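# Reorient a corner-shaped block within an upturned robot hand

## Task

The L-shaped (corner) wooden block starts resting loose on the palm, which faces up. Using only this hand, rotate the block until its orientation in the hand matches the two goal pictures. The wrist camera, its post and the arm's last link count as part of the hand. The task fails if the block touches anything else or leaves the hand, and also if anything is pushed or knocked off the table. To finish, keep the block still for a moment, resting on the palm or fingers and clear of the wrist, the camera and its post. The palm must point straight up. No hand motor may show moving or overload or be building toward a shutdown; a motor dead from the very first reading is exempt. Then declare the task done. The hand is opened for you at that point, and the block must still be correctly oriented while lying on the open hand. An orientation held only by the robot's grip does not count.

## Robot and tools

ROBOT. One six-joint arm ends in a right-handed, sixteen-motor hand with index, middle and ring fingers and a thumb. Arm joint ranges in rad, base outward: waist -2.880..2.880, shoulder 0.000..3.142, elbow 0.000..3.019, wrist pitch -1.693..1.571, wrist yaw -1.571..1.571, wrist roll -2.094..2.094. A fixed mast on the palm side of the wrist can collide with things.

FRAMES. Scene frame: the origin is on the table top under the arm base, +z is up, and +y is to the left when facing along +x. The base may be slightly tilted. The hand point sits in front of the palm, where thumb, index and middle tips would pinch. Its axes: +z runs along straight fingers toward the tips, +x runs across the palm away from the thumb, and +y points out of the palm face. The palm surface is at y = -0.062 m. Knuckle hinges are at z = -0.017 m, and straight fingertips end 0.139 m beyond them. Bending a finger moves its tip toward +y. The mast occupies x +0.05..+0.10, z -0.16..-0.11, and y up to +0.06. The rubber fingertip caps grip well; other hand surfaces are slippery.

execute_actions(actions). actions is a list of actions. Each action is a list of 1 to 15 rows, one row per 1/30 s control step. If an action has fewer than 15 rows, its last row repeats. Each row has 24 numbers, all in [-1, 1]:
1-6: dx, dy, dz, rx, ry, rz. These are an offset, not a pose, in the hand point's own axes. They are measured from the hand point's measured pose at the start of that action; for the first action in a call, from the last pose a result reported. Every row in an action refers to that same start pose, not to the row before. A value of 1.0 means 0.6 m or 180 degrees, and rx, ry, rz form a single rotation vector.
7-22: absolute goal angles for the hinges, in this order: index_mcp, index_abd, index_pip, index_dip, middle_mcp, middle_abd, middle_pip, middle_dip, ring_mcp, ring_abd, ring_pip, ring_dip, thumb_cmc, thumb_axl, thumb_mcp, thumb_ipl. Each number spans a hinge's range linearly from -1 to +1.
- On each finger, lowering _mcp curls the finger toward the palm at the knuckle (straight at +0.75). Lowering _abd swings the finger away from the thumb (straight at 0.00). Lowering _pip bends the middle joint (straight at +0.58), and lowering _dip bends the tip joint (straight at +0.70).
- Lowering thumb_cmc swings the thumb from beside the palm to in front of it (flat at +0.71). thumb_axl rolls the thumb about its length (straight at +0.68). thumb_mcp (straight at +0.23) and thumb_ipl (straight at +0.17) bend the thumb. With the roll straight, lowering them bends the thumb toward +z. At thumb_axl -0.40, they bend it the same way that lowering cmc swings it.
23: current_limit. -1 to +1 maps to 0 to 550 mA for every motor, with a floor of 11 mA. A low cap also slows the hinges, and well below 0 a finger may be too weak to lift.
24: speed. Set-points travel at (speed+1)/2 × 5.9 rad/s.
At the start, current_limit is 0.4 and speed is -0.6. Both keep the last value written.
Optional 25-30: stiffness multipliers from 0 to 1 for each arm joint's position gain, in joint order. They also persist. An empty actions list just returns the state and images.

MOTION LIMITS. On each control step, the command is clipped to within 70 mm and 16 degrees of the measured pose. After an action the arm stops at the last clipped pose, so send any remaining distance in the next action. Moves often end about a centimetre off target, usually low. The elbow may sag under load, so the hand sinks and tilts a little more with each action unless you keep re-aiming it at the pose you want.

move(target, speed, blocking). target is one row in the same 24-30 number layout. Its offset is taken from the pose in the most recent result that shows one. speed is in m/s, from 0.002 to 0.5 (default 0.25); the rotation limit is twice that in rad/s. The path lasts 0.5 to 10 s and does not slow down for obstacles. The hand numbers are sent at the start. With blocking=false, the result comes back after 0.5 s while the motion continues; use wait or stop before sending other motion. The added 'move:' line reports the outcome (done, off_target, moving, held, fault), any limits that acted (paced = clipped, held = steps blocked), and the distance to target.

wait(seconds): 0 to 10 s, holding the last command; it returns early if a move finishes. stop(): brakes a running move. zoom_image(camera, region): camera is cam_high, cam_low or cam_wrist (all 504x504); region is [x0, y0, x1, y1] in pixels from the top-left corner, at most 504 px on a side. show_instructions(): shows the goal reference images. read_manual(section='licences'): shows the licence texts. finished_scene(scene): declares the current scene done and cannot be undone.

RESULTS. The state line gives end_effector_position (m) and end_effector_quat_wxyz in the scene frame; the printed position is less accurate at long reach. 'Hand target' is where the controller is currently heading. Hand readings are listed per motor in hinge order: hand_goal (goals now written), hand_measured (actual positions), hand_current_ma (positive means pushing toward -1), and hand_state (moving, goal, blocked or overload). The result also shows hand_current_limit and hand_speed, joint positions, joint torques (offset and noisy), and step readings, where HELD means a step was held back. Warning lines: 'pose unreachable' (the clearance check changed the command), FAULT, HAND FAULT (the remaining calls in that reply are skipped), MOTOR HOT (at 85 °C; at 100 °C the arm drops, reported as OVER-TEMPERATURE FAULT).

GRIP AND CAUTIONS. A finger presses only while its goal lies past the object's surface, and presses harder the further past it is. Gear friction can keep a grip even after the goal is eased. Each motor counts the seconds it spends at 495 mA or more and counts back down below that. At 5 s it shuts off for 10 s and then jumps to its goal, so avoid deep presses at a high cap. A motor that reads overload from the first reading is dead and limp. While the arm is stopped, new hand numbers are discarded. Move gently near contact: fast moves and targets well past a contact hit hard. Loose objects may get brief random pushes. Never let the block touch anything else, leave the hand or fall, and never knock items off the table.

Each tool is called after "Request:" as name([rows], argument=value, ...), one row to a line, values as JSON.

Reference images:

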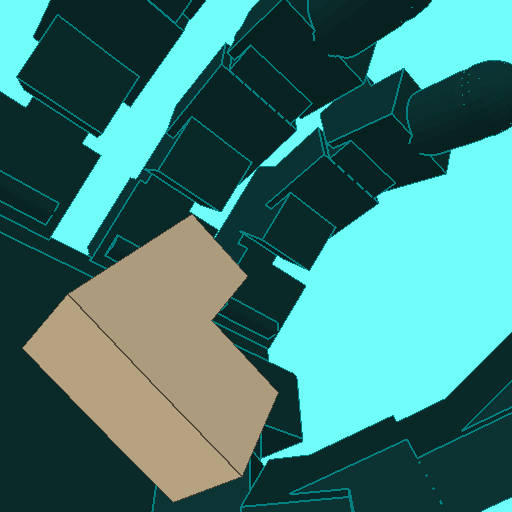

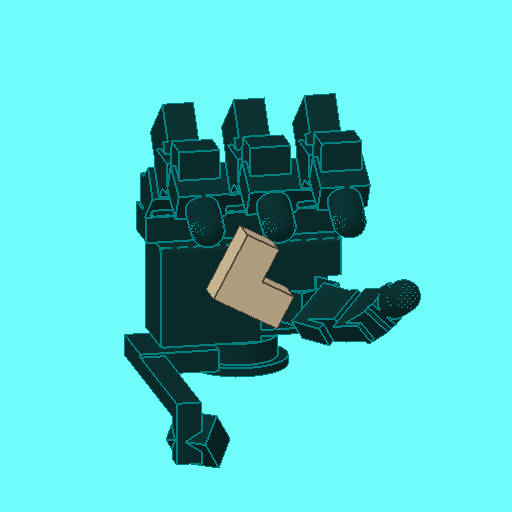

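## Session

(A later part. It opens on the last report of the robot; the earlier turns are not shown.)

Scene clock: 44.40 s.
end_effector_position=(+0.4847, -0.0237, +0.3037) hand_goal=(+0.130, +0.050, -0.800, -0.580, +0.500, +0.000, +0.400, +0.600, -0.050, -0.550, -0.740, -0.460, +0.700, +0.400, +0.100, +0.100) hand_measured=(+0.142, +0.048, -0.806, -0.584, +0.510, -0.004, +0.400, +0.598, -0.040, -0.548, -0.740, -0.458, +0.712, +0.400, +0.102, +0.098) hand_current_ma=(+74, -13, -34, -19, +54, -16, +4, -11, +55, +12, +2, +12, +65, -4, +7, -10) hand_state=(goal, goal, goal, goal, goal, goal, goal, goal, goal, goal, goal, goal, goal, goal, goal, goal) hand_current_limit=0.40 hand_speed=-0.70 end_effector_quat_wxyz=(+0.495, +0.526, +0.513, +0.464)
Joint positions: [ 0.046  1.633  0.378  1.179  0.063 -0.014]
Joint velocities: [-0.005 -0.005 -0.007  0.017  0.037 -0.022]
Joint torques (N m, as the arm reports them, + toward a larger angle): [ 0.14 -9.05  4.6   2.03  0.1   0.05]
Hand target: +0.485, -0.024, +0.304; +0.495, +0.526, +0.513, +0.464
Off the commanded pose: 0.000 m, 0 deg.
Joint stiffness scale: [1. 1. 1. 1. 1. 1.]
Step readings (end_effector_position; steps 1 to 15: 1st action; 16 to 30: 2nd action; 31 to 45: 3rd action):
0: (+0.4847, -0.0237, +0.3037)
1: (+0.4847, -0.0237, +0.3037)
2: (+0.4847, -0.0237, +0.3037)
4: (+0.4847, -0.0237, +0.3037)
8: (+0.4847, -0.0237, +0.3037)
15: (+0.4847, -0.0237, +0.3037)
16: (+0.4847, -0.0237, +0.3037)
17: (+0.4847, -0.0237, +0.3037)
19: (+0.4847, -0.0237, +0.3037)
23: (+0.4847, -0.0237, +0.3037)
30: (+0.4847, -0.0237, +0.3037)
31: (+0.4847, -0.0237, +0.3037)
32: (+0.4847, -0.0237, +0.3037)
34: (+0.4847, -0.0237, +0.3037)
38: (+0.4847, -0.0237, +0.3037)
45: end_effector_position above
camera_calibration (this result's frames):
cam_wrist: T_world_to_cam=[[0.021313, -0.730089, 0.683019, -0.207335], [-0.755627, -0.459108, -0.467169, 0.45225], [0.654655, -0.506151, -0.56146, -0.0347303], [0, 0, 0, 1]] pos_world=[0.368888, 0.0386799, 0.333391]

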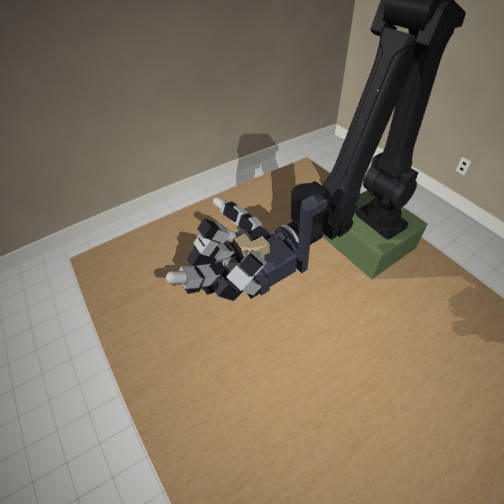

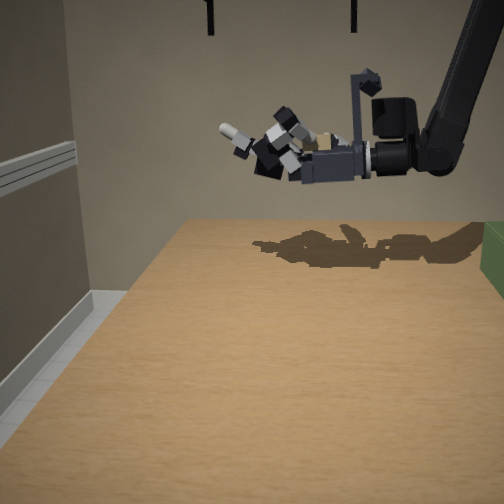

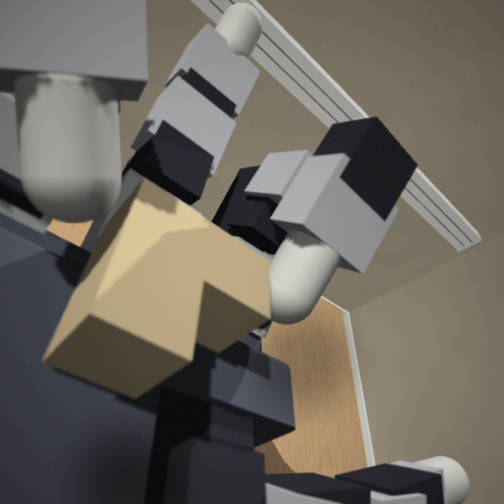

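Request:
execute_actions([
  [[0,0,0,0,0,0, 0.13,-0.15,-0.75,-0.55, 0.5,0,0.4,0.6, -0.1,-0.2,-0.66,-0.44, 0.7,0.4,0.1,0.1,0.4,-0.5]],
  [[0,0,0,0,0,0, -0.05,-0.15,-0.72,-0.55, 0.5,0,0.4,0.6, -0.28,-0.2,-0.66,-0.44, 0.7,0.4,0.1,0.1,0.4,-0.6]],
  [[0,0,0,0,0,0, -0.05,0.15,-0.72,-0.55, 0.5,0,0.4,0.6, -0.28,-0.6,-0.66,-0.44, 0.7,0.4,0.1,0.1,0.4,-0.7]],
])

Request:
zoom_image(camera="cam_high", region=[180, 180, 320, 300])

Scene clock: 46.33 s.
end_effector_position=(+0.4847, -0.0237, +0.3037) hand_goal=(-0.050, +0.150, -0.720, -0.550, +0.500, +0.000, +0.400, +0.600, -0.280, -0.600, -0.660, -0.440, +0.700, +0.400, +0.100, +0.100) hand_measured=(-0.040, +0.146, -0.728, -0.554, +0.510, -0.004, +0.400, +0.598, -0.276, -0.544, -0.666, -0.444, +0.712, +0.400, +0.102, +0.098) hand_current_ma=(+56, -8, -37, -18, +54, -16, +4, -11, +28, +47, -36, -18, +65, -4, +7, -10) hand_state=(goal, moving, goal, goal, goal, goal, goal, goal, goal, moving, goal, goal, goal, goal, goal, goal) hand_current_limit=0.40 hand_speed=-0.70 end_effector_quat_wxyz=(+0.495, +0.526, +0.513, +0.464)
Joint positions: [ 0.046  1.633  0.378  1.179  0.063 -0.014]
Joint velocities: [ 0.005 -0.005  0.017 -0.007 -0.051 -0.051]
Joint torques (N m, as the arm reports them, + toward a larger angle): [-0.18 -9.31  4.51  1.98  0.09  0.03]
Hand target: +0.485, -0.024, +0.304; +0.495, +0.526, +0.513, +0.464
Off the commanded pose: 0.000 m, 0 deg.
Joint stiffness scale: [1. 1. 1. 1. 1. 1.]
Step readings (end_effector_position; steps 1 to 15: 1st action; 16 to 30: 2nd action; 31 to 45: 3rd action):
0: (+0.4847, -0.0237, +0.3037)
1: (+0.4847, -0.0237, +0.3037)
2: (+0.4847, -0.0237, +0.3037)
4: (+0.4847, -0.0237, +0.3037)
8: (+0.4847, -0.0237, +0.3037)
15: (+0.4847, -0.0237, +0.3037)
16: (+0.4847, -0.0237, +0.3037)
17: (+0.4847, -0.0237, +0.3037)
19: (+0.4847, -0.0237, +0.3037)
23: (+0.4847, -0.0237, +0.3037)
30: (+0.4847, -0.0237, +0.3037)
31: (+0.4847, -0.0237, +0.3037)
32: (+0.4847, -0.0237, +0.3037)
34: (+0.4847, -0.0237, +0.3037)
38: (+0.4847, -0.0237, +0.3037)
45: end_effector_position above
camera_calibration (this result's frames):
cam_wrist: T_world_to_cam=[[0.021313, -0.730089, 0.683019, -0.207335], [-0.755627, -0.459108, -0.467169, 0.45225], [0.654655, -0.506151, -0.56146, -0.0347303], [0, 0, 0, 1]] pos_world=[0.368888, 0.0386799, 0.333391]

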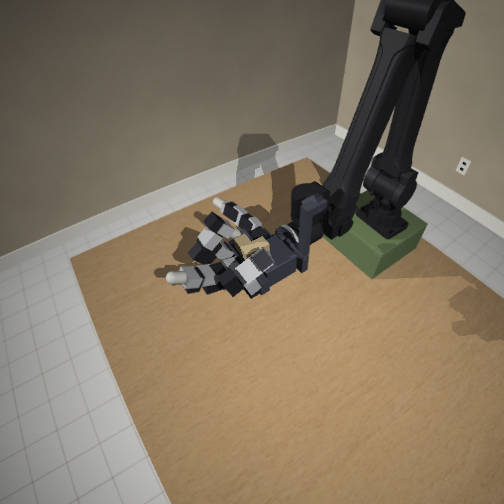

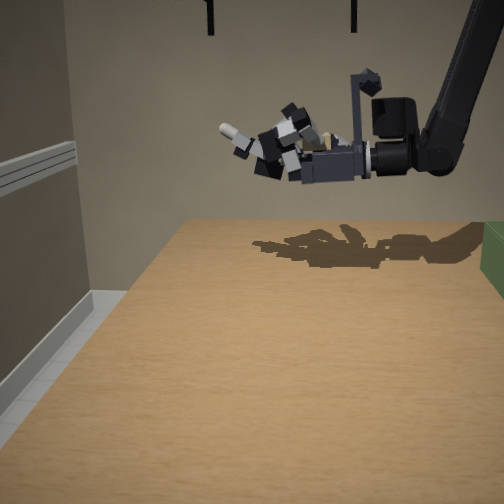

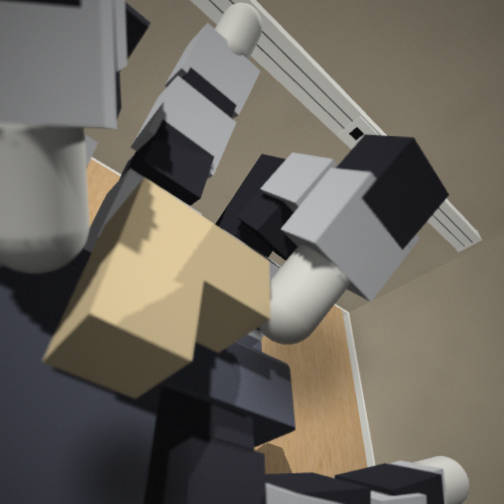

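Region (180, 180, 320, 300) of cam_high's 504x504 image, scaled by 3.600, with more detail than that image has; it fills the top 432 rows of this view, and the rest is white.

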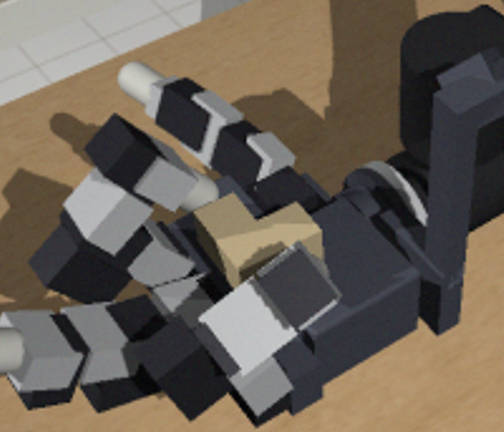

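Request:
execute_actions([
  [[0,0,0,0,0,0, -0.05,0.4,-0.72,-0.55, 0.5,0,0.4,0.6, -0.28,-0.8,-0.66,-0.44, 0.7,0.4,0.1,0.1,0.4,-0.75]],
  [[0,0,0,0,0,0, -0.05,0.55,-0.72,-0.55, 0.5,0,0.4,0.6, -0.28,-0.95,-0.66,-0.44, 0.7,0.4,0.1,0.1,0.4,-0.75]],
  [[0,0,0,0,0,0, -0.05,0.55,-0.72,-0.55, 0.5,0,0.4,0.6, -0.28,-0.95,-0.66,-0.44, 0.7,0.4,0.1,0.1,0.4,-0.75]],
])

Request:
zoom_image(camera="cam_high", region=[180, 180, 320, 300])

Scene clock: 48.27 s.
end_effector_position=(+0.4847, -0.0237, +0.3037) hand_goal=(-0.050, +0.550, -0.720, -0.550, +0.500, +0.000, +0.400, +0.600, -0.280, -0.950, -0.660, -0.440, +0.700, +0.400, +0.100, +0.100) hand_measured=(-0.040, +0.516, -0.716, -0.558, +0.510, -0.004, +0.400, +0.598, -0.286, -0.924, -0.622, -0.422, +0.712, +0.400, +0.102, +0.098) hand_current_ma=(+55, -162, +16, -44, +54, -16, +4, -11, -35, +111, +200, +93, +65, -4, +7, -10) hand_state=(goal, blocked, goal, goal, goal, goal, goal, goal, goal, blocked, blocked, goal, goal, goal, goal, goal) hand_current_limit=0.40 hand_speed=-0.75 end_effector_quat_wxyz=(+0.495, +0.526, +0.513, +0.464)
Joint positions: [ 0.046  1.633  0.378  1.179  0.063 -0.014]
Joint velocities: [-0.015  0.005 -0.002  0.012 -0.007  0.066]
Joint torques (N m, as the arm reports them, + toward a larger angle): [-0.07 -9.    4.53  1.98  0.1   0.06]
Hand target: +0.485, -0.024, +0.304; +0.495, +0.526, +0.513, +0.464
Off the commanded pose: 0.000 m, 0 deg.
Joint stiffness scale: [1. 1. 1. 1. 1. 1.]
Step readings (end_effector_position; steps 1 to 15: 1st action; 16 to 30: 2nd action; 31 to 45: 3rd action):
0: (+0.4847, -0.0237, +0.3037)
1: (+0.4847, -0.0237, +0.3037)
2: (+0.4847, -0.0237, +0.3037)
4: (+0.4847, -0.0237, +0.3037)
8: (+0.4847, -0.0237, +0.3037)
15: (+0.4847, -0.0237, +0.3037)
16: (+0.4847, -0.0237, +0.3037)
17: (+0.4847, -0.0237, +0.3037)
19: (+0.4847, -0.0237, +0.3037)
23: (+0.4847, -0.0237, +0.3037)
30: (+0.4847, -0.0237, +0.3037)
31: (+0.4847, -0.0237, +0.3037)
32: (+0.4847, -0.0237, +0.3037)
34: (+0.4847, -0.0237, +0.3037)
38: (+0.4847, -0.0237, +0.3037)
45: end_effector_position above
camera_calibration (this result's frames):
cam_wrist: T_world_to_cam=[[0.021313, -0.730089, 0.683019, -0.207335], [-0.755627, -0.459108, -0.467169, 0.45225], [0.654655, -0.506151, -0.56146, -0.0347303], [0, 0, 0, 1]] pos_world=[0.368888, 0.0386799, 0.333391]

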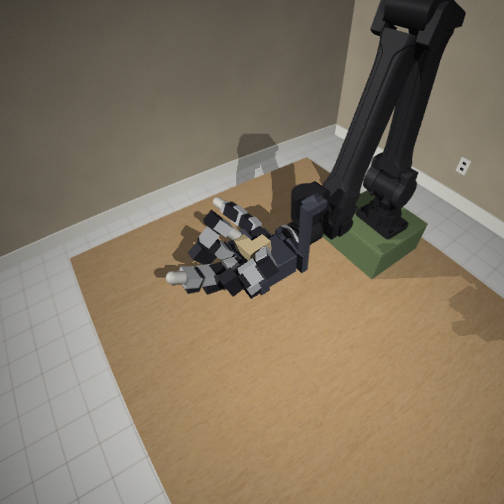

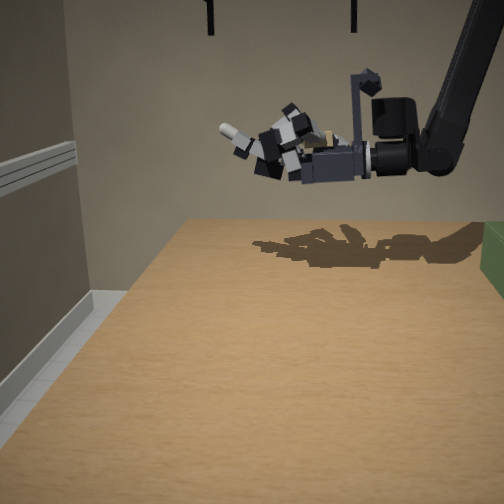

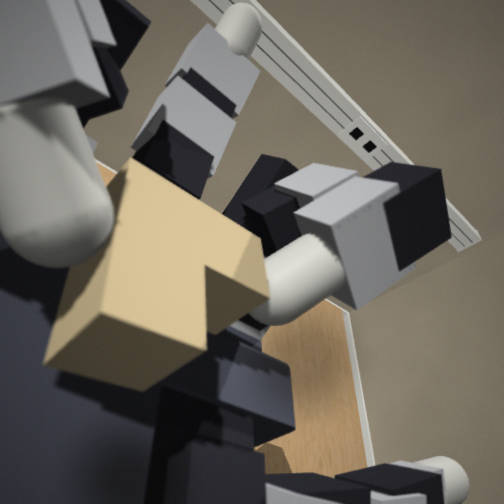

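Region (180, 180, 320, 300) of cam_high's 504x504 image, scaled by 3.600, with more detail than that image has; it fills the top 432 rows of this view, and the rest is white.

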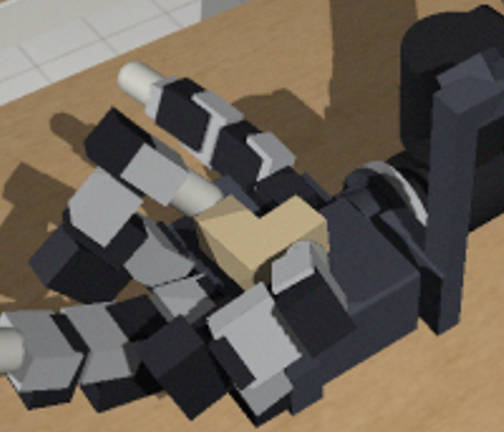

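Request:
execute_actions([
  [[0,0,0,0,0,0, -0.05,0,-0.72,-0.55, 0.5,0,0.4,0.6, -0.25,-0.3,-0.66,-0.44, 0.7,0.4,0.1,0.1,0.4,-0.3]],
  [[0,0,0,0,0,0, 0.3,-0.2,-0.5,-0.3, 0.5,0,0.4,0.6, 0.4,-0.1,-0.6,-0.4, 0.7,0.4,0.1,0.1,0.4,-0.2]],
  [[0,0,0,0,0,0, 0.5,0,0.4,0.6, 0.5,0,0.4,0.6, 0.45,-0.6,-0.85,-0.6, 0.7,0.4,0.1,0.1,0.4,-0.2]],
  [[0,0,0,0,0,0, 0.5,0,0.4,0.6, 0.5,0,0.4,0.6, 0.25,-0.6,-0.85,-0.6, 0.7,0.4,0.1,0.1,0.4,-0.6]],
])

Request:
zoom_image(camera="cam_high", region=[180, 180, 320, 300])

Scene clock: 51.27 s.
end_effector_position=(+0.4847, -0.0237, +0.3037) hand_goal=(+0.500, +0.000, +0.400, +0.600, +0.500, +0.000, +0.400, +0.600, +0.250, -0.600, -0.850, -0.600, +0.700, +0.400, +0.100, +0.100) hand_measured=(+0.510, -0.002, +0.398, +0.594, +0.510, -0.004, +0.400, +0.598, +0.270, -0.600, -0.848, -0.598, +0.712, +0.400, +0.102, +0.098) hand_current_ma=(+52, -14, +12, +3, +55, -16, +4, -11, +113, +4, +6, +7, +65, -4, +7, -10) hand_state=(goal, goal, moving, moving, goal, goal, goal, goal, goal, goal, goal, goal, goal, goal, goal, goal) hand_current_limit=0.40 hand_speed=-0.60 end_effector_quat_wxyz=(+0.495, +0.526, +0.513, +0.464)
Joint positions: [ 0.046  1.633  0.378  1.179  0.063 -0.014]
Joint velocities: [-0.015 -0.005  0.007  0.002 -0.022 -0.051]
Joint torques (N m, as the arm reports them, + toward a larger angle): [-0.03 -9.37  4.62  2.08  0.07  0.05]
Hand target: +0.485, -0.024, +0.304; +0.495, +0.526, +0.513, +0.464
Off the commanded pose: 0.000 m, 0 deg.
Joint stiffness scale: [1. 1. 1. 1. 1. 1.]
Step readings (end_effector_position; steps 1 to 15: 1st action; 16 to 30: 2nd action; 31 to 45: 3rd action; 46 to 60: 4th action):
0: (+0.4847, -0.0237, +0.3037)
1: (+0.4847, -0.0237, +0.3037)
2: (+0.4847, -0.0237, +0.3037)
4: (+0.4847, -0.0237, +0.3037)
8: (+0.4847, -0.0237, +0.3037)
15: (+0.4847, -0.0237, +0.3037)
16: (+0.4847, -0.0237, +0.3037)
17: (+0.4847, -0.0237, +0.3037)
19: (+0.4847, -0.0237, +0.3037)
23: (+0.4847, -0.0237, +0.3037)
30: (+0.4847, -0.0237, +0.3037)
31: (+0.4847, -0.0237, +0.3037)
32: (+0.4847, -0.0237, +0.3037)
34: (+0.4847, -0.0237, +0.3037)
38: (+0.4847, -0.0237, +0.3037)
45: (+0.4847, -0.0237, +0.3037)
46: (+0.4847, -0.0237, +0.3037)
47: (+0.4847, -0.0237, +0.3037)
49: (+0.4847, -0.0237, +0.3037)
53: (+0.4847, -0.0237, +0.3037)
60: end_effector_position above
camera_calibration (this result's frames):
cam_wrist: T_world_to_cam=[[0.021313, -0.730089, 0.683019, -0.207335], [-0.755627, -0.459108, -0.467169, 0.45225], [0.654655, -0.506151, -0.56146, -0.0347303], [0, 0, 0, 1]] pos_world=[0.368888, 0.0386799, 0.333391]

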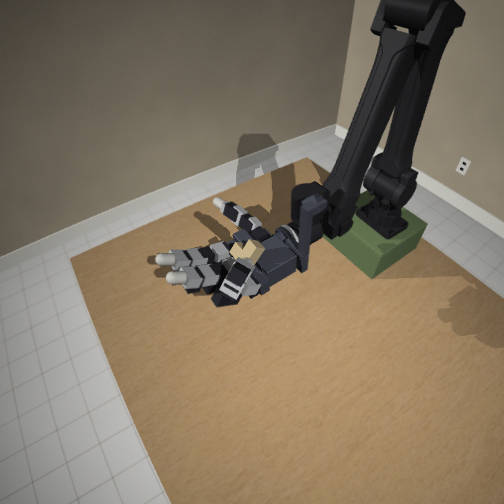

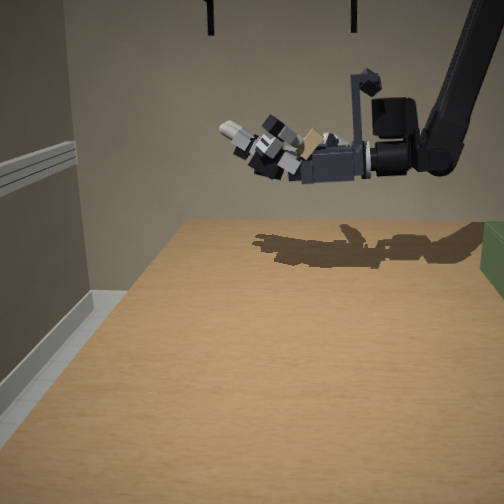

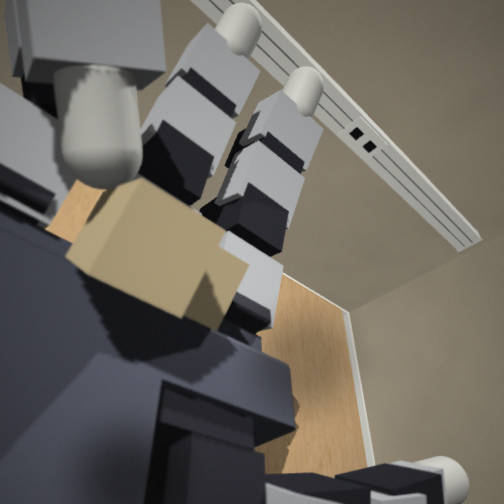

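Region (180, 180, 320, 300) of cam_high's 504x504 image, scaled by 3.600, with more detail than that image has; it fills the top 432 rows of this view, and the rest is white.

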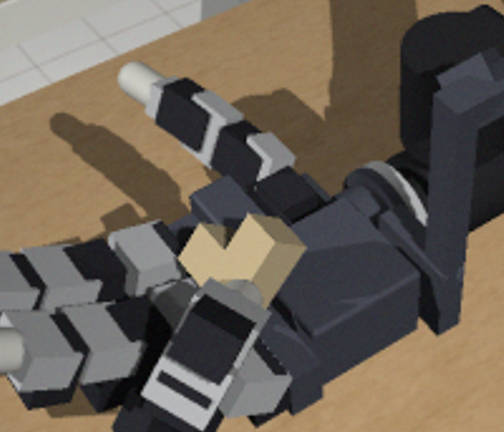

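Request:
execute_actions([
  [[0,0,0,0,0,0, 0.5,0,0.4,0.6, 0.25,0,0.0,0.1, 0.5,0,0,0.2, 0.7,0.4,0.1,0.1,0.4,0]],
  [[0,0,0,0,0,0, 0.5,0,0.4,0.6, 0.1,0,-0.445,-0.32, 0.5,0,0.4,0.6, 0.7,0.4,0.1,0.1,0.4,-0.2]],
  [[0,0,0,0,0,0, 0.5,0,0.4,0.6, -0.2,0,-0.445,-0.32, 0.5,0,0.4,0.6, 0.7,0.4,0.1,0.1,0.4,-0.65]],
  [[0,0,0,0,0,0, 0.5,0,0.4,0.6, -0.34,0,-0.45,-0.32, 0.5,0,0.4,0.6, 0.7,0.4,0.1,0.1,0.4,-0.75]],
  [[0,0,0,0,0,0, 0.5,0,0.4,0.6, -0.40,0,-0.42,-0.26, 0.5,0,0.4,0.6, 0.7,0.4,0.1,0.1,0.4,-0.8]],
  [[0,0,0,0,0,0, 0.5,0,0.4,0.6, -0.46,0,-0.39,-0.2, 0.5,0,0.4,0.6, 0.7,0.4,0.1,0.1,0.4,-0.8]],
])

Request:
zoom_image(camera="cam_low", region=[200, 60, 420, 200])

Scene clock: 54.87 s.
end_effector_position=(+0.4847, -0.0237, +0.3037) hand_goal=(+0.500, +0.000, +0.400, +0.600, -0.460, +0.000, -0.390, -0.200, +0.500, +0.000, +0.400, +0.600, +0.700, +0.400, +0.100, +0.100) hand_measured=(+0.510, -0.002, +0.400, +0.598, -0.430, -0.004, -0.378, -0.196, +0.508, -0.004, +0.400, +0.598, +0.712, +0.400, +0.102, +0.098) hand_current_ma=(+53, -14, +2, -11, +163, -15, +58, +21, +52, -16, +2, -11, +65, -4, +7, -10) hand_state=(goal, goal, goal, goal, blocked, goal, goal, goal, goal, goal, goal, goal, goal, goal, goal, goal) hand_current_limit=0.40 hand_speed=-0.80 end_effector_quat_wxyz=(+0.495, +0.526, +0.513, +0.464)
Joint positions: [ 0.046  1.633  0.378  1.179  0.063 -0.014]
Joint velocities: [-0.005 -0.005  0.012  0.017  0.037  0.037]
Joint torques (N m, as the arm reports them, + toward a larger angle): [-0.2  -9.37  4.62  2.07  0.09  0.03]
Hand target: +0.485, -0.024, +0.304; +0.495, +0.526, +0.513, +0.464
Off the commanded pose: 0.000 m, 0 deg.
Joint stiffness scale: [1. 1. 1. 1. 1. 1.]
Step readings (end_effector_position; steps 1 to 15: 1st action; 16 to 30: 2nd action; 31 to 45: 3rd action; 46 to 60: 4th action; 61 to 75: 5th action; 76 to 90: 6th action):
0: (+0.4847, -0.0237, +0.3037)
1: (+0.4847, -0.0237, +0.3037)
2: (+0.4847, -0.0237, +0.3037)
4: (+0.4847, -0.0237, +0.3037)
8: (+0.4847, -0.0237, +0.3037)
15: (+0.4847, -0.0237, +0.3037)
16: (+0.4847, -0.0237, +0.3037)
17: (+0.4847, -0.0237, +0.3037)
19: (+0.4847, -0.0237, +0.3037)
23: (+0.4847, -0.0237, +0.3037)
30: (+0.4847, -0.0237, +0.3037)
31: (+0.4847, -0.0237, +0.3037)
32: (+0.4847, -0.0237, +0.3037)
34: (+0.4847, -0.0237, +0.3037)
38: (+0.4847, -0.0237, +0.3037)
45: (+0.4847, -0.0237, +0.3037)
46: (+0.4847, -0.0237, +0.3037)
47: (+0.4847, -0.0237, +0.3037)
49: (+0.4847, -0.0237, +0.3037)
53: (+0.4847, -0.0237, +0.3037)
60: (+0.4847, -0.0237, +0.3037)
61: (+0.4847, -0.0237, +0.3037)
62: (+0.4847, -0.0237, +0.3037)
64: (+0.4847, -0.0237, +0.3037)
68: (+0.4847, -0.0237, +0.3037)
75: (+0.4847, -0.0237, +0.3037)
76: (+0.4847, -0.0237, +0.3037)
77: (+0.4847, -0.0237, +0.3037)
79: (+0.4847, -0.0237, +0.3037)
83: (+0.4847, -0.0237, +0.3037)
90: end_effector_position above
camera_calibration (this result's frames):
cam_wrist: T_world_to_cam=[[0.021313, -0.730089, 0.683019, -0.207335], [-0.755627, -0.459108, -0.467169, 0.45225], [0.654655, -0.506151, -0.56146, -0.0347303], [0, 0, 0, 1]] pos_world=[0.368888, 0.0386799, 0.333391]

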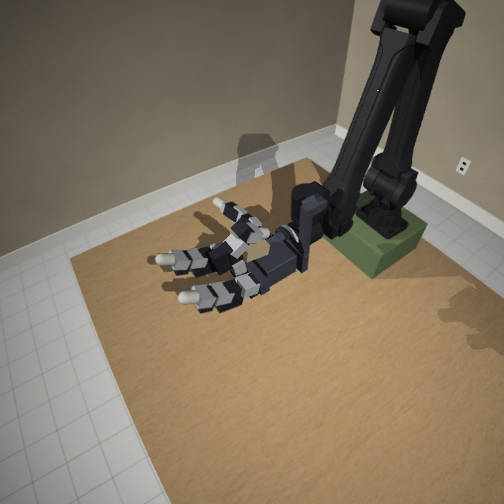

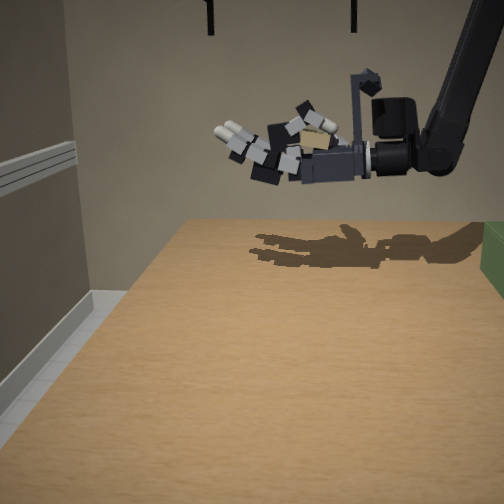

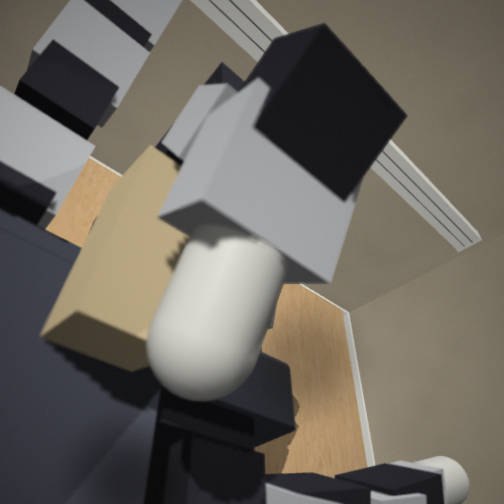

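Region (200, 60, 420, 200) of cam_low's 504x504 image, scaled by 2.291, with more detail than that image has; it fills the top 321 rows of this view, and the rest is white.

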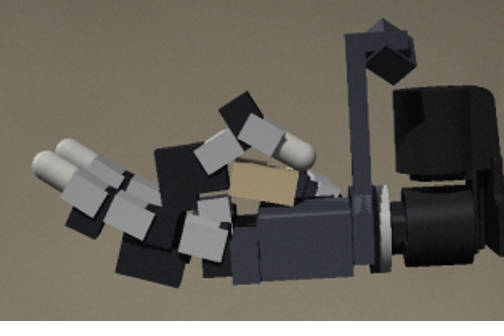

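Request:
execute_actions([
  [[0,0,0,0,0,0, 0.5,0,0.4,0.6, -0.46,0,0.1,0.2, 0.5,0,0.4,0.6, 0.7,0.4,0.1,0.1,0.4,-0.5]],
  [[0,0,0,0,0,0, 0.5,0,0.4,0.6, -0.65,0,0.4,0.6, 0.5,0,0.4,0.6, 0.7,0.4,0.1,0.1,0.4,-0.7]],
  [[0,0,0,0,0,0, 0.5,0,0.4,0.6, -0.85,0,0.5,0.6, 0.5,0,0.4,0.6, 0.7,0.4,0.1,0.1,0.4,-0.7]],
])

Request:
zoom_image(camera="cam_low", region=[200, 60, 420, 200])

Request:
zoom_image(camera="cam_high", region=[180, 180, 320, 300])

Scene clock: 56.97 s.
end_effector_position=(+0.4847, -0.0237, +0.3037) hand_goal=(+0.500, +0.000, +0.400, +0.600, -0.850, +0.000, +0.500, +0.600, +0.500, +0.000, +0.400, +0.600, +0.700, +0.400, +0.100, +0.100) hand_measured=(+0.510, -0.002, +0.400, +0.598, -0.850, -0.004, +0.494, +0.596, +0.508, -0.004, +0.400, +0.598, +0.712, +0.400, +0.102, +0.098) hand_current_ma=(+53, -14, +2, -11, +4, -15, -30, -18, +53, -16, +2, -11, +65, -4, +7, -10) hand_state=(goal, goal, goal, goal, goal, goal, goal, goal, goal, goal, goal, goal, goal, goal, goal, goal) hand_current_limit=0.40 hand_speed=-0.70 end_effector_quat_wxyz=(+0.495, +0.526, +0.513, +0.464)
Joint positions: [ 0.046  1.633  0.378  1.179  0.063 -0.014]
Joint velocities: [-0.015 -0.015 -0.007 -0.017  0.022 -0.022]
Joint torques (N m, as the arm reports them, + toward a larger angle): [ 0.09 -9.13  4.53  2.    0.09  0.03]
Hand target: +0.485, -0.024, +0.304; +0.495, +0.526, +0.513, +0.464
Off the commanded pose: 0.000 m, 0 deg.
Joint stiffness scale: [1. 1. 1. 1. 1. 1.]
Step readings (end_effector_position; steps 1 to 15: 1st action; 16 to 30: 2nd action; 31 to 45: 3rd action):
0: (+0.4847, -0.0237, +0.3037)
1: (+0.4847, -0.0237, +0.3037)
2: (+0.4847, -0.0237, +0.3037)
4: (+0.4847, -0.0237, +0.3037)
8: (+0.4847, -0.0237, +0.3037)
15: (+0.4847, -0.0237, +0.3037)
16: (+0.4847, -0.0237, +0.3037)
17: (+0.4847, -0.0237, +0.3037)
19: (+0.4847, -0.0237, +0.3037)
23: (+0.4847, -0.0237, +0.3037)
30: (+0.4847, -0.0237, +0.3037)
31: (+0.4847, -0.0237, +0.3037)
32: (+0.4847, -0.0237, +0.3037)
34: (+0.4847, -0.0237, +0.3037)
38: (+0.4847, -0.0237, +0.3037)
45: end_effector_position above
camera_calibration (this result's frames):
cam_wrist: T_world_to_cam=[[0.021313, -0.730089, 0.683019, -0.207335], [-0.755627, -0.459108, -0.467169, 0.45225], [0.654655, -0.506151, -0.56146, -0.0347303], [0, 0, 0, 1]] pos_world=[0.368888, 0.0386799, 0.333391]

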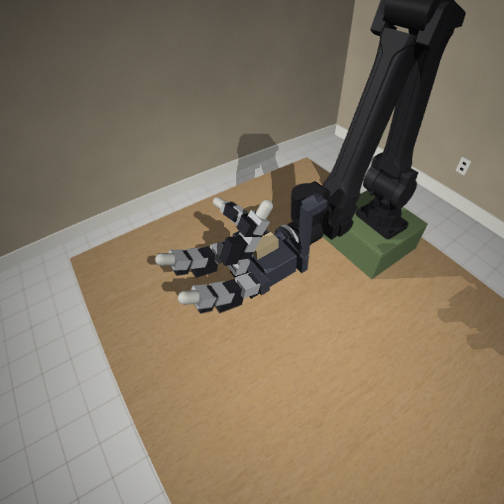

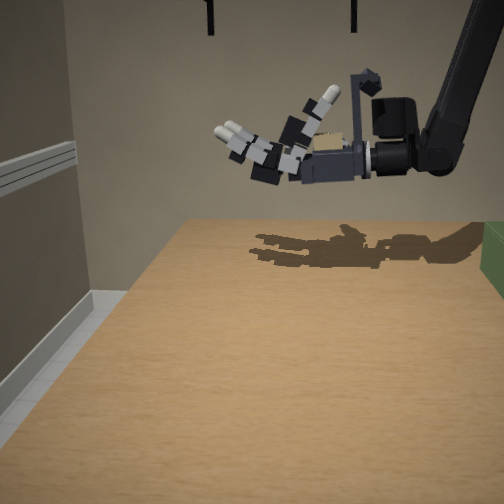

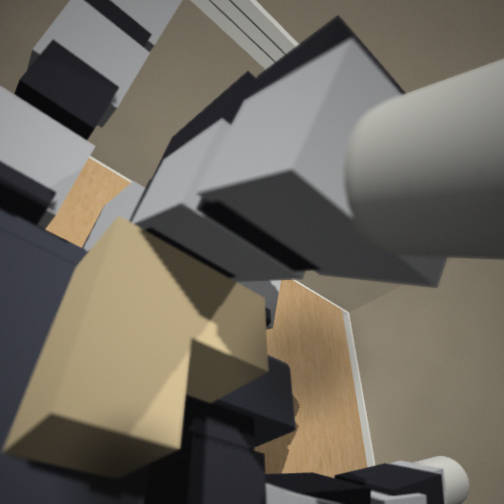

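Region (200, 60, 420, 200) of cam_low's 504x504 image, scaled by 2.291, with more detail than that image has; it fills the top 321 rows of this view, and the rest is white.

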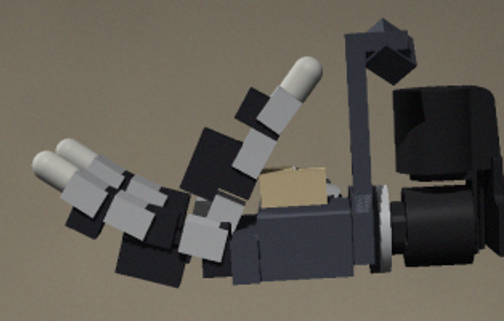

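Region (180, 180, 320, 300) of cam_high's 504x504 image, scaled by 3.600, with more detail than that image has; it fills the top 432 rows of this view, and the rest is white.

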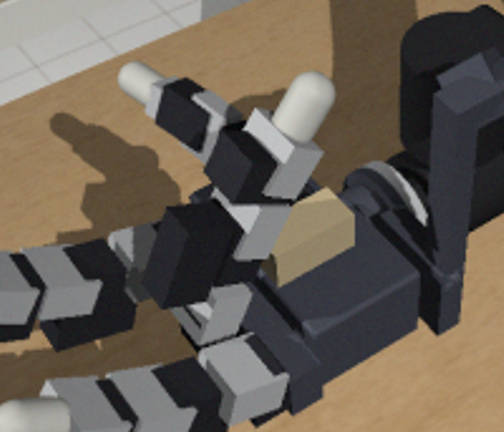

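Request:
execute_actions([
  [[0,0,0,0,0,0, 0.5,0,0.4,0.6, 0.5,0,0.4,0.6, 0.5,-0.3,-0.6,-0.4, 0.7,0.4,0.1,0.1,0.4,0]],
  [[0,0,0,0,0,0, 0.5,0,0.4,0.6, 0.5,0,0.4,0.6, 0.4,-0.75,-0.9,-0.65, 0.7,0.4,0.1,0.1,0.4,-0.1]],
  [[0,0,0,0,0,0, 0.5,0,0.4,0.6, 0.5,0,0.4,0.6, 0.15,-0.75,-0.9,-0.65, 0.7,0.4,0.1,0.1,0.4,-0.6]],
])

Request:
zoom_image(camera="cam_high", region=[180, 180, 320, 300])

Scene clock: 59.27 s.
end_effector_position=(+0.4847, -0.0237, +0.3037) hand_goal=(+0.500, +0.000, +0.400, +0.600, +0.500, +0.000, +0.400, +0.600, +0.150, -0.750, -0.900, -0.650, +0.700, +0.400, +0.100, +0.100) hand_measured=(+0.510, -0.002, +0.400, +0.598, +0.510, -0.004, +0.402, +0.598, +0.162, -0.748, -0.898, -0.648, +0.712, +0.400, +0.102, +0.098) hand_current_ma=(+53, -13, +2, -11, +61, -15, +9, -11, +68, +13, +3, +12, +65, -4, +7, -10) hand_state=(goal, goal, goal, goal, moving, goal, goal, goal, moving, goal, moving, goal, goal, goal, goal, goal) hand_current_limit=0.40 hand_speed=-0.60 end_effector_quat_wxyz=(+0.495, +0.526, +0.513, +0.464)
Joint positions: [ 0.046  1.633  0.378  1.179  0.063 -0.014]
Joint velocities: [-0.024  0.015  0.002 -0.007  0.007  0.051]
Joint torques (N m, as the arm reports them, + toward a larger angle): [-0.07 -8.91  4.63  2.05  0.09  0.04]
Hand target: +0.485, -0.024, +0.304; +0.495, +0.526, +0.513, +0.464
Off the commanded pose: 0.000 m, 0 deg.
Joint stiffness scale: [1. 1. 1. 1. 1. 1.]
Step readings (end_effector_position; steps 1 to 15: 1st action; 16 to 30: 2nd action; 31 to 45: 3rd action):
0: (+0.4847, -0.0237, +0.3037)
1: (+0.4847, -0.0237, +0.3037)
2: (+0.4847, -0.0237, +0.3037)
4: (+0.4847, -0.0237, +0.3037)
8: (+0.4847, -0.0237, +0.3037)
15: (+0.4847, -0.0237, +0.3037)
16: (+0.4847, -0.0237, +0.3037)
17: (+0.4847, -0.0237, +0.3037)
19: (+0.4847, -0.0237, +0.3037)
23: (+0.4847, -0.0237, +0.3037)
30: (+0.4847, -0.0237, +0.3037)
31: (+0.4847, -0.0237, +0.3037)
32: (+0.4847, -0.0237, +0.3037)
34: (+0.4847, -0.0237, +0.3037)
38: (+0.4847, -0.0237, +0.3037)
45: end_effector_position above
camera_calibration (this result's frames):
cam_wrist: T_world_to_cam=[[0.021313, -0.730089, 0.683019, -0.207335], [-0.755627, -0.459108, -0.467169, 0.45225], [0.654655, -0.506151, -0.56146, -0.0347303], [0, 0, 0, 1]] pos_world=[0.368888, 0.0386799, 0.333391]

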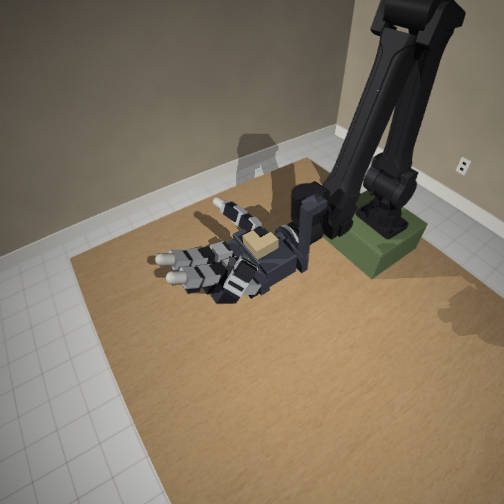

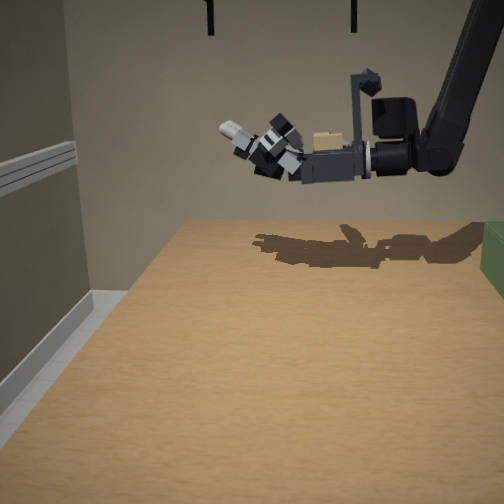

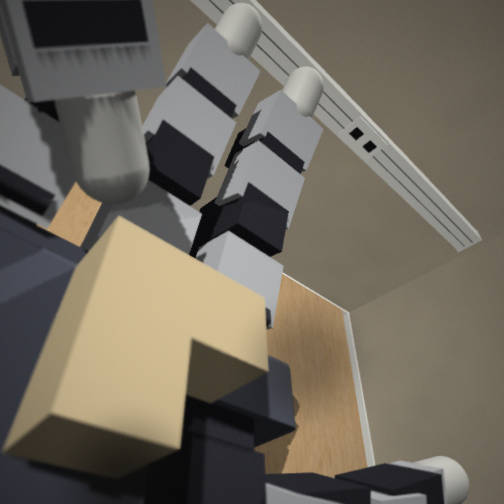

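Region (180, 180, 320, 300) of cam_high's 504x504 image, scaled by 3.600, with more detail than that image has; it fills the top 432 rows of this view, and the rest is white.

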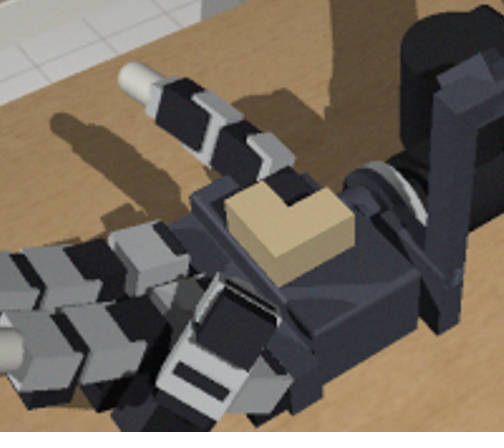

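Request:
execute_actions([
  [[0,0,0,0,0,0, 0.5,0,0.4,0.6, 0.5,0,0.4,0.6, -0.05,-0.75,-0.87,-0.63, 0.7,0.4,0.1,0.1,0.4,-0.7]],
  [[0,0,0,0,0,0, 0.5,0,0.4,0.6, 0.5,0,0.4,0.6, -0.25,-0.75,-0.82,-0.6, 0.7,0.4,0.1,0.1,0.4,-0.7]],
])

Request:
zoom_image(camera="cam_high", region=[180, 180, 320, 300])

Scene clock: 60.53 s.
end_effector_position=(+0.4847, -0.0237, +0.3037) hand_goal=(+0.500, +0.000, +0.400, +0.600, +0.500, +0.000, +0.400, +0.600, -0.250, -0.750, -0.820, -0.600, +0.700, +0.400, +0.100, +0.100) hand_measured=(+0.510, -0.002, +0.400, +0.598, +0.510, -0.004, +0.402, +0.598, -0.242, -0.748, -0.826, -0.604, +0.712, +0.400, +0.102, +0.098) hand_current_ma=(+53, -13, +2, -11, +53, -15, +9, -11, +45, +9, -31, -17, +65, -4, +7, -10) hand_state=(goal, goal, goal, goal, goal, goal, goal, goal, goal, goal, goal, goal, goal, goal, goal, goal) hand_current_limit=0.40 hand_speed=-0.70 end_effector_quat_wxyz=(+0.495, +0.526, +0.513, +0.464)
Joint positions: [ 0.046  1.633  0.378  1.179  0.063 -0.014]
Joint velocities: [-0.015  0.005 -0.007  0.002  0.051 -0.007]
Joint torques (N m, as the arm reports them, + toward a larger angle): [-0.26 -9.    4.63  2.12  0.1   0.06]
Hand target: +0.485, -0.024, +0.304; +0.495, +0.526, +0.513, +0.464
Off the commanded pose: 0.000 m, 0 deg.
Joint stiffness scale: [1. 1. 1. 1. 1. 1.]
Step readings (end_effector_position; steps 1 to 15: 1st action; 16 to 30: 2nd action):
0: (+0.4847, -0.0237, +0.3037)
1: (+0.4847, -0.0237, +0.3037)
2: (+0.4847, -0.0237, +0.3037)
4: (+0.4847, -0.0237, +0.3037)
8: (+0.4847, -0.0237, +0.3037)
15: (+0.4847, -0.0237, +0.3037)
16: (+0.4847, -0.0237, +0.3037)
17: (+0.4847, -0.0237, +0.3037)
19: (+0.4847, -0.0237, +0.3037)
23: (+0.4847, -0.0237, +0.3037)
30: end_effector_position above
camera_calibration (this result's frames):
cam_wrist: T_world_to_cam=[[0.021313, -0.730089, 0.683019, -0.207335], [-0.755627, -0.459108, -0.467169, 0.45225], [0.654655, -0.506151, -0.56146, -0.0347303], [0, 0, 0, 1]] pos_world=[0.368888, 0.0386799, 0.333391]

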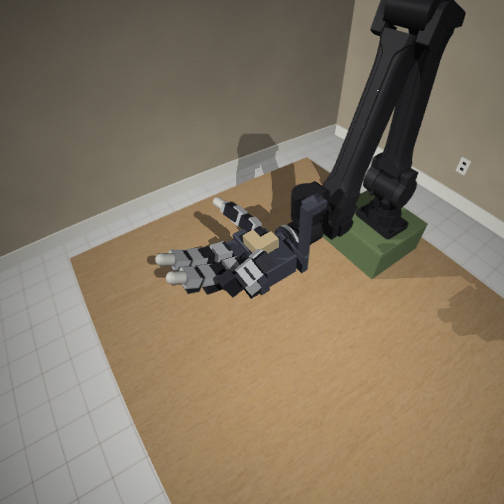

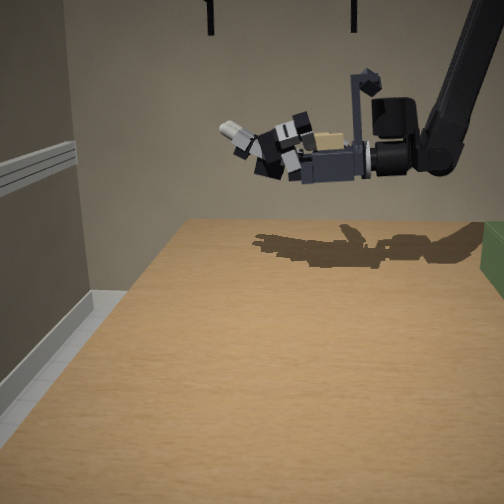

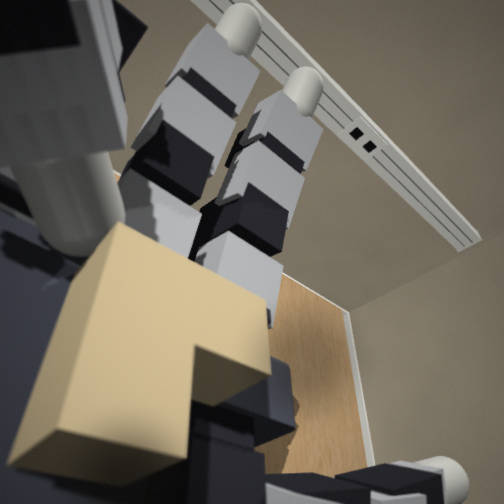

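Region (180, 180, 320, 300) of cam_high's 504x504 image, scaled by 3.600, with more detail than that image has; it fills the top 432 rows of this view, and the rest is white.

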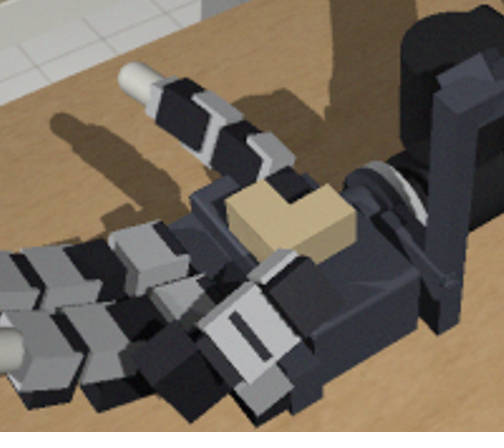

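Request:
execute_actions([
  [[0,0,0,0,0,0, 0.5,0,0.4,0.6, 0.5,0.3,-0.6,-0.4, -0.1,0,-0.75,-0.55, 0.7,0.4,0.1,0.1,0.4,-0.2]],
  [[0,0,0,0,0,0, 0.5,0,0.4,0.6, 0.4,0.6,-0.9,-0.65, 0.4,0,-0.4,-0.2, 0.7,0.4,0.1,0.1,0.4,-0.1]],
  [[0,0,0,0,0,0, 0.5,0,0.4,0.6, 0.15,0.65,-0.9,-0.65, 0.5,-0.2,0.4,0.6, 0.7,0.4,0.1,0.1,0.4,-0.3]],
  [[0,0,0,0,0,0, 0.5,0,0.4,0.6, -0.05,0.75,-0.87,-0.63, 0.5,-0.2,0.4,0.6, 0.7,0.4,0.1,0.1,0.4,-0.7]],
])

Request:
zoom_image(camera="cam_high", region=[180, 180, 320, 300])

Scene clock: 63.13 s.
end_effector_position=(+0.4847, -0.0237, +0.3037) hand_goal=(+0.500, +0.000, +0.400, +0.600, -0.050, +0.750, -0.870, -0.630, +0.500, -0.200, +0.400, +0.600, +0.700, +0.400, +0.100, +0.100) hand_measured=(+0.512, +0.002, +0.402, +0.598, -0.040, +0.748, -0.878, -0.634, +0.508, -0.196, +0.398, +0.596, +0.712, +0.400, +0.102, +0.098) hand_current_ma=(+65, +14, +8, -10, +55, -13, -38, -17, +51, +15, +15, -3, +65, -4, +7, -10) hand_state=(goal, goal, goal, goal, goal, goal, goal, goal, goal, goal, moving, moving, goal, goal, goal, goal) hand_current_limit=0.40 hand_speed=-0.70 end_effector_quat_wxyz=(+0.495, +0.526, +0.513, +0.464)
Joint positions: [ 0.046  1.633  0.378  1.179  0.063 -0.014]
Joint velocities: [-0.005  0.005 -0.002 -0.002 -0.051 -0.007]
Joint torques (N m, as the arm reports them, + toward a larger angle): [-0.18 -8.82  4.59  2.12  0.08  0.06]
Hand target: +0.485, -0.024, +0.304; +0.495, +0.526, +0.513, +0.464
Off the commanded pose: 0.000 m, 0 deg.
Joint stiffness scale: [1. 1. 1. 1. 1. 1.]
Step readings (end_effector_position; steps 1 to 15: 1st action; 16 to 30: 2nd action; 31 to 45: 3rd action; 46 to 60: 4th action):
0: (+0.4847, -0.0237, +0.3037)
1: (+0.4847, -0.0237, +0.3037)
2: (+0.4847, -0.0237, +0.3037)
4: (+0.4847, -0.0237, +0.3037)
8: (+0.4847, -0.0237, +0.3037)
15: (+0.4847, -0.0237, +0.3037)
16: (+0.4847, -0.0237, +0.3037)
17: (+0.4847, -0.0237, +0.3037)
19: (+0.4847, -0.0237, +0.3037)
23: (+0.4847, -0.0237, +0.3037)
30: (+0.4847, -0.0237, +0.3037)
31: (+0.4847, -0.0237, +0.3037)
32: (+0.4847, -0.0237, +0.3037)
34: (+0.4847, -0.0237, +0.3037)
38: (+0.4847, -0.0237, +0.3037)
45: (+0.4847, -0.0237, +0.3037)
46: (+0.4847, -0.0237, +0.3037)
47: (+0.4847, -0.0237, +0.3037)
49: (+0.4847, -0.0237, +0.3037)
53: (+0.4847, -0.0237, +0.3037)
60: end_effector_position above
camera_calibration (this result's frames):
cam_wrist: T_world_to_cam=[[0.021313, -0.730089, 0.683019, -0.207335], [-0.755627, -0.459108, -0.467169, 0.45225], [0.654655, -0.506151, -0.56146, -0.0347303], [0, 0, 0, 1]] pos_world=[0.368888, 0.0386799, 0.333391]

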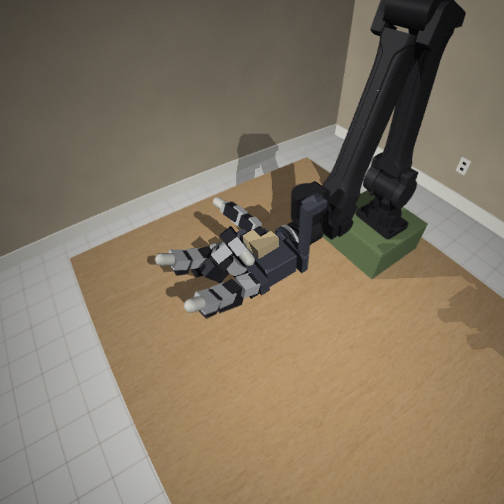

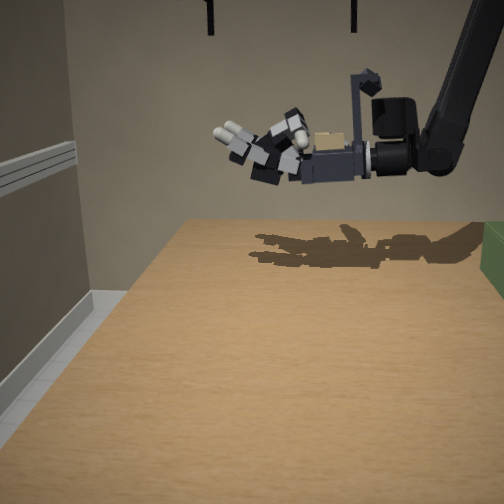

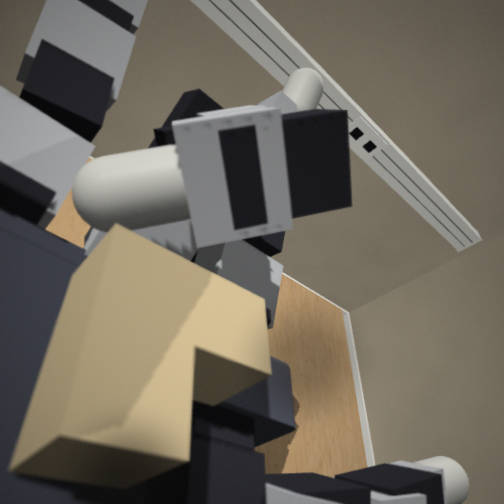

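Region (180, 180, 320, 300) of cam_high's 504x504 image, scaled by 3.600, with more detail than that image has; it fills the top 432 rows of this view, and the rest is white.

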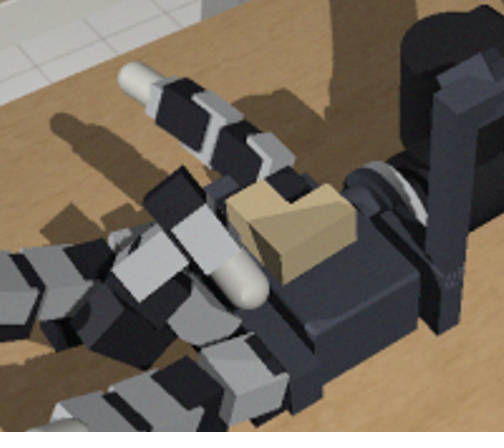

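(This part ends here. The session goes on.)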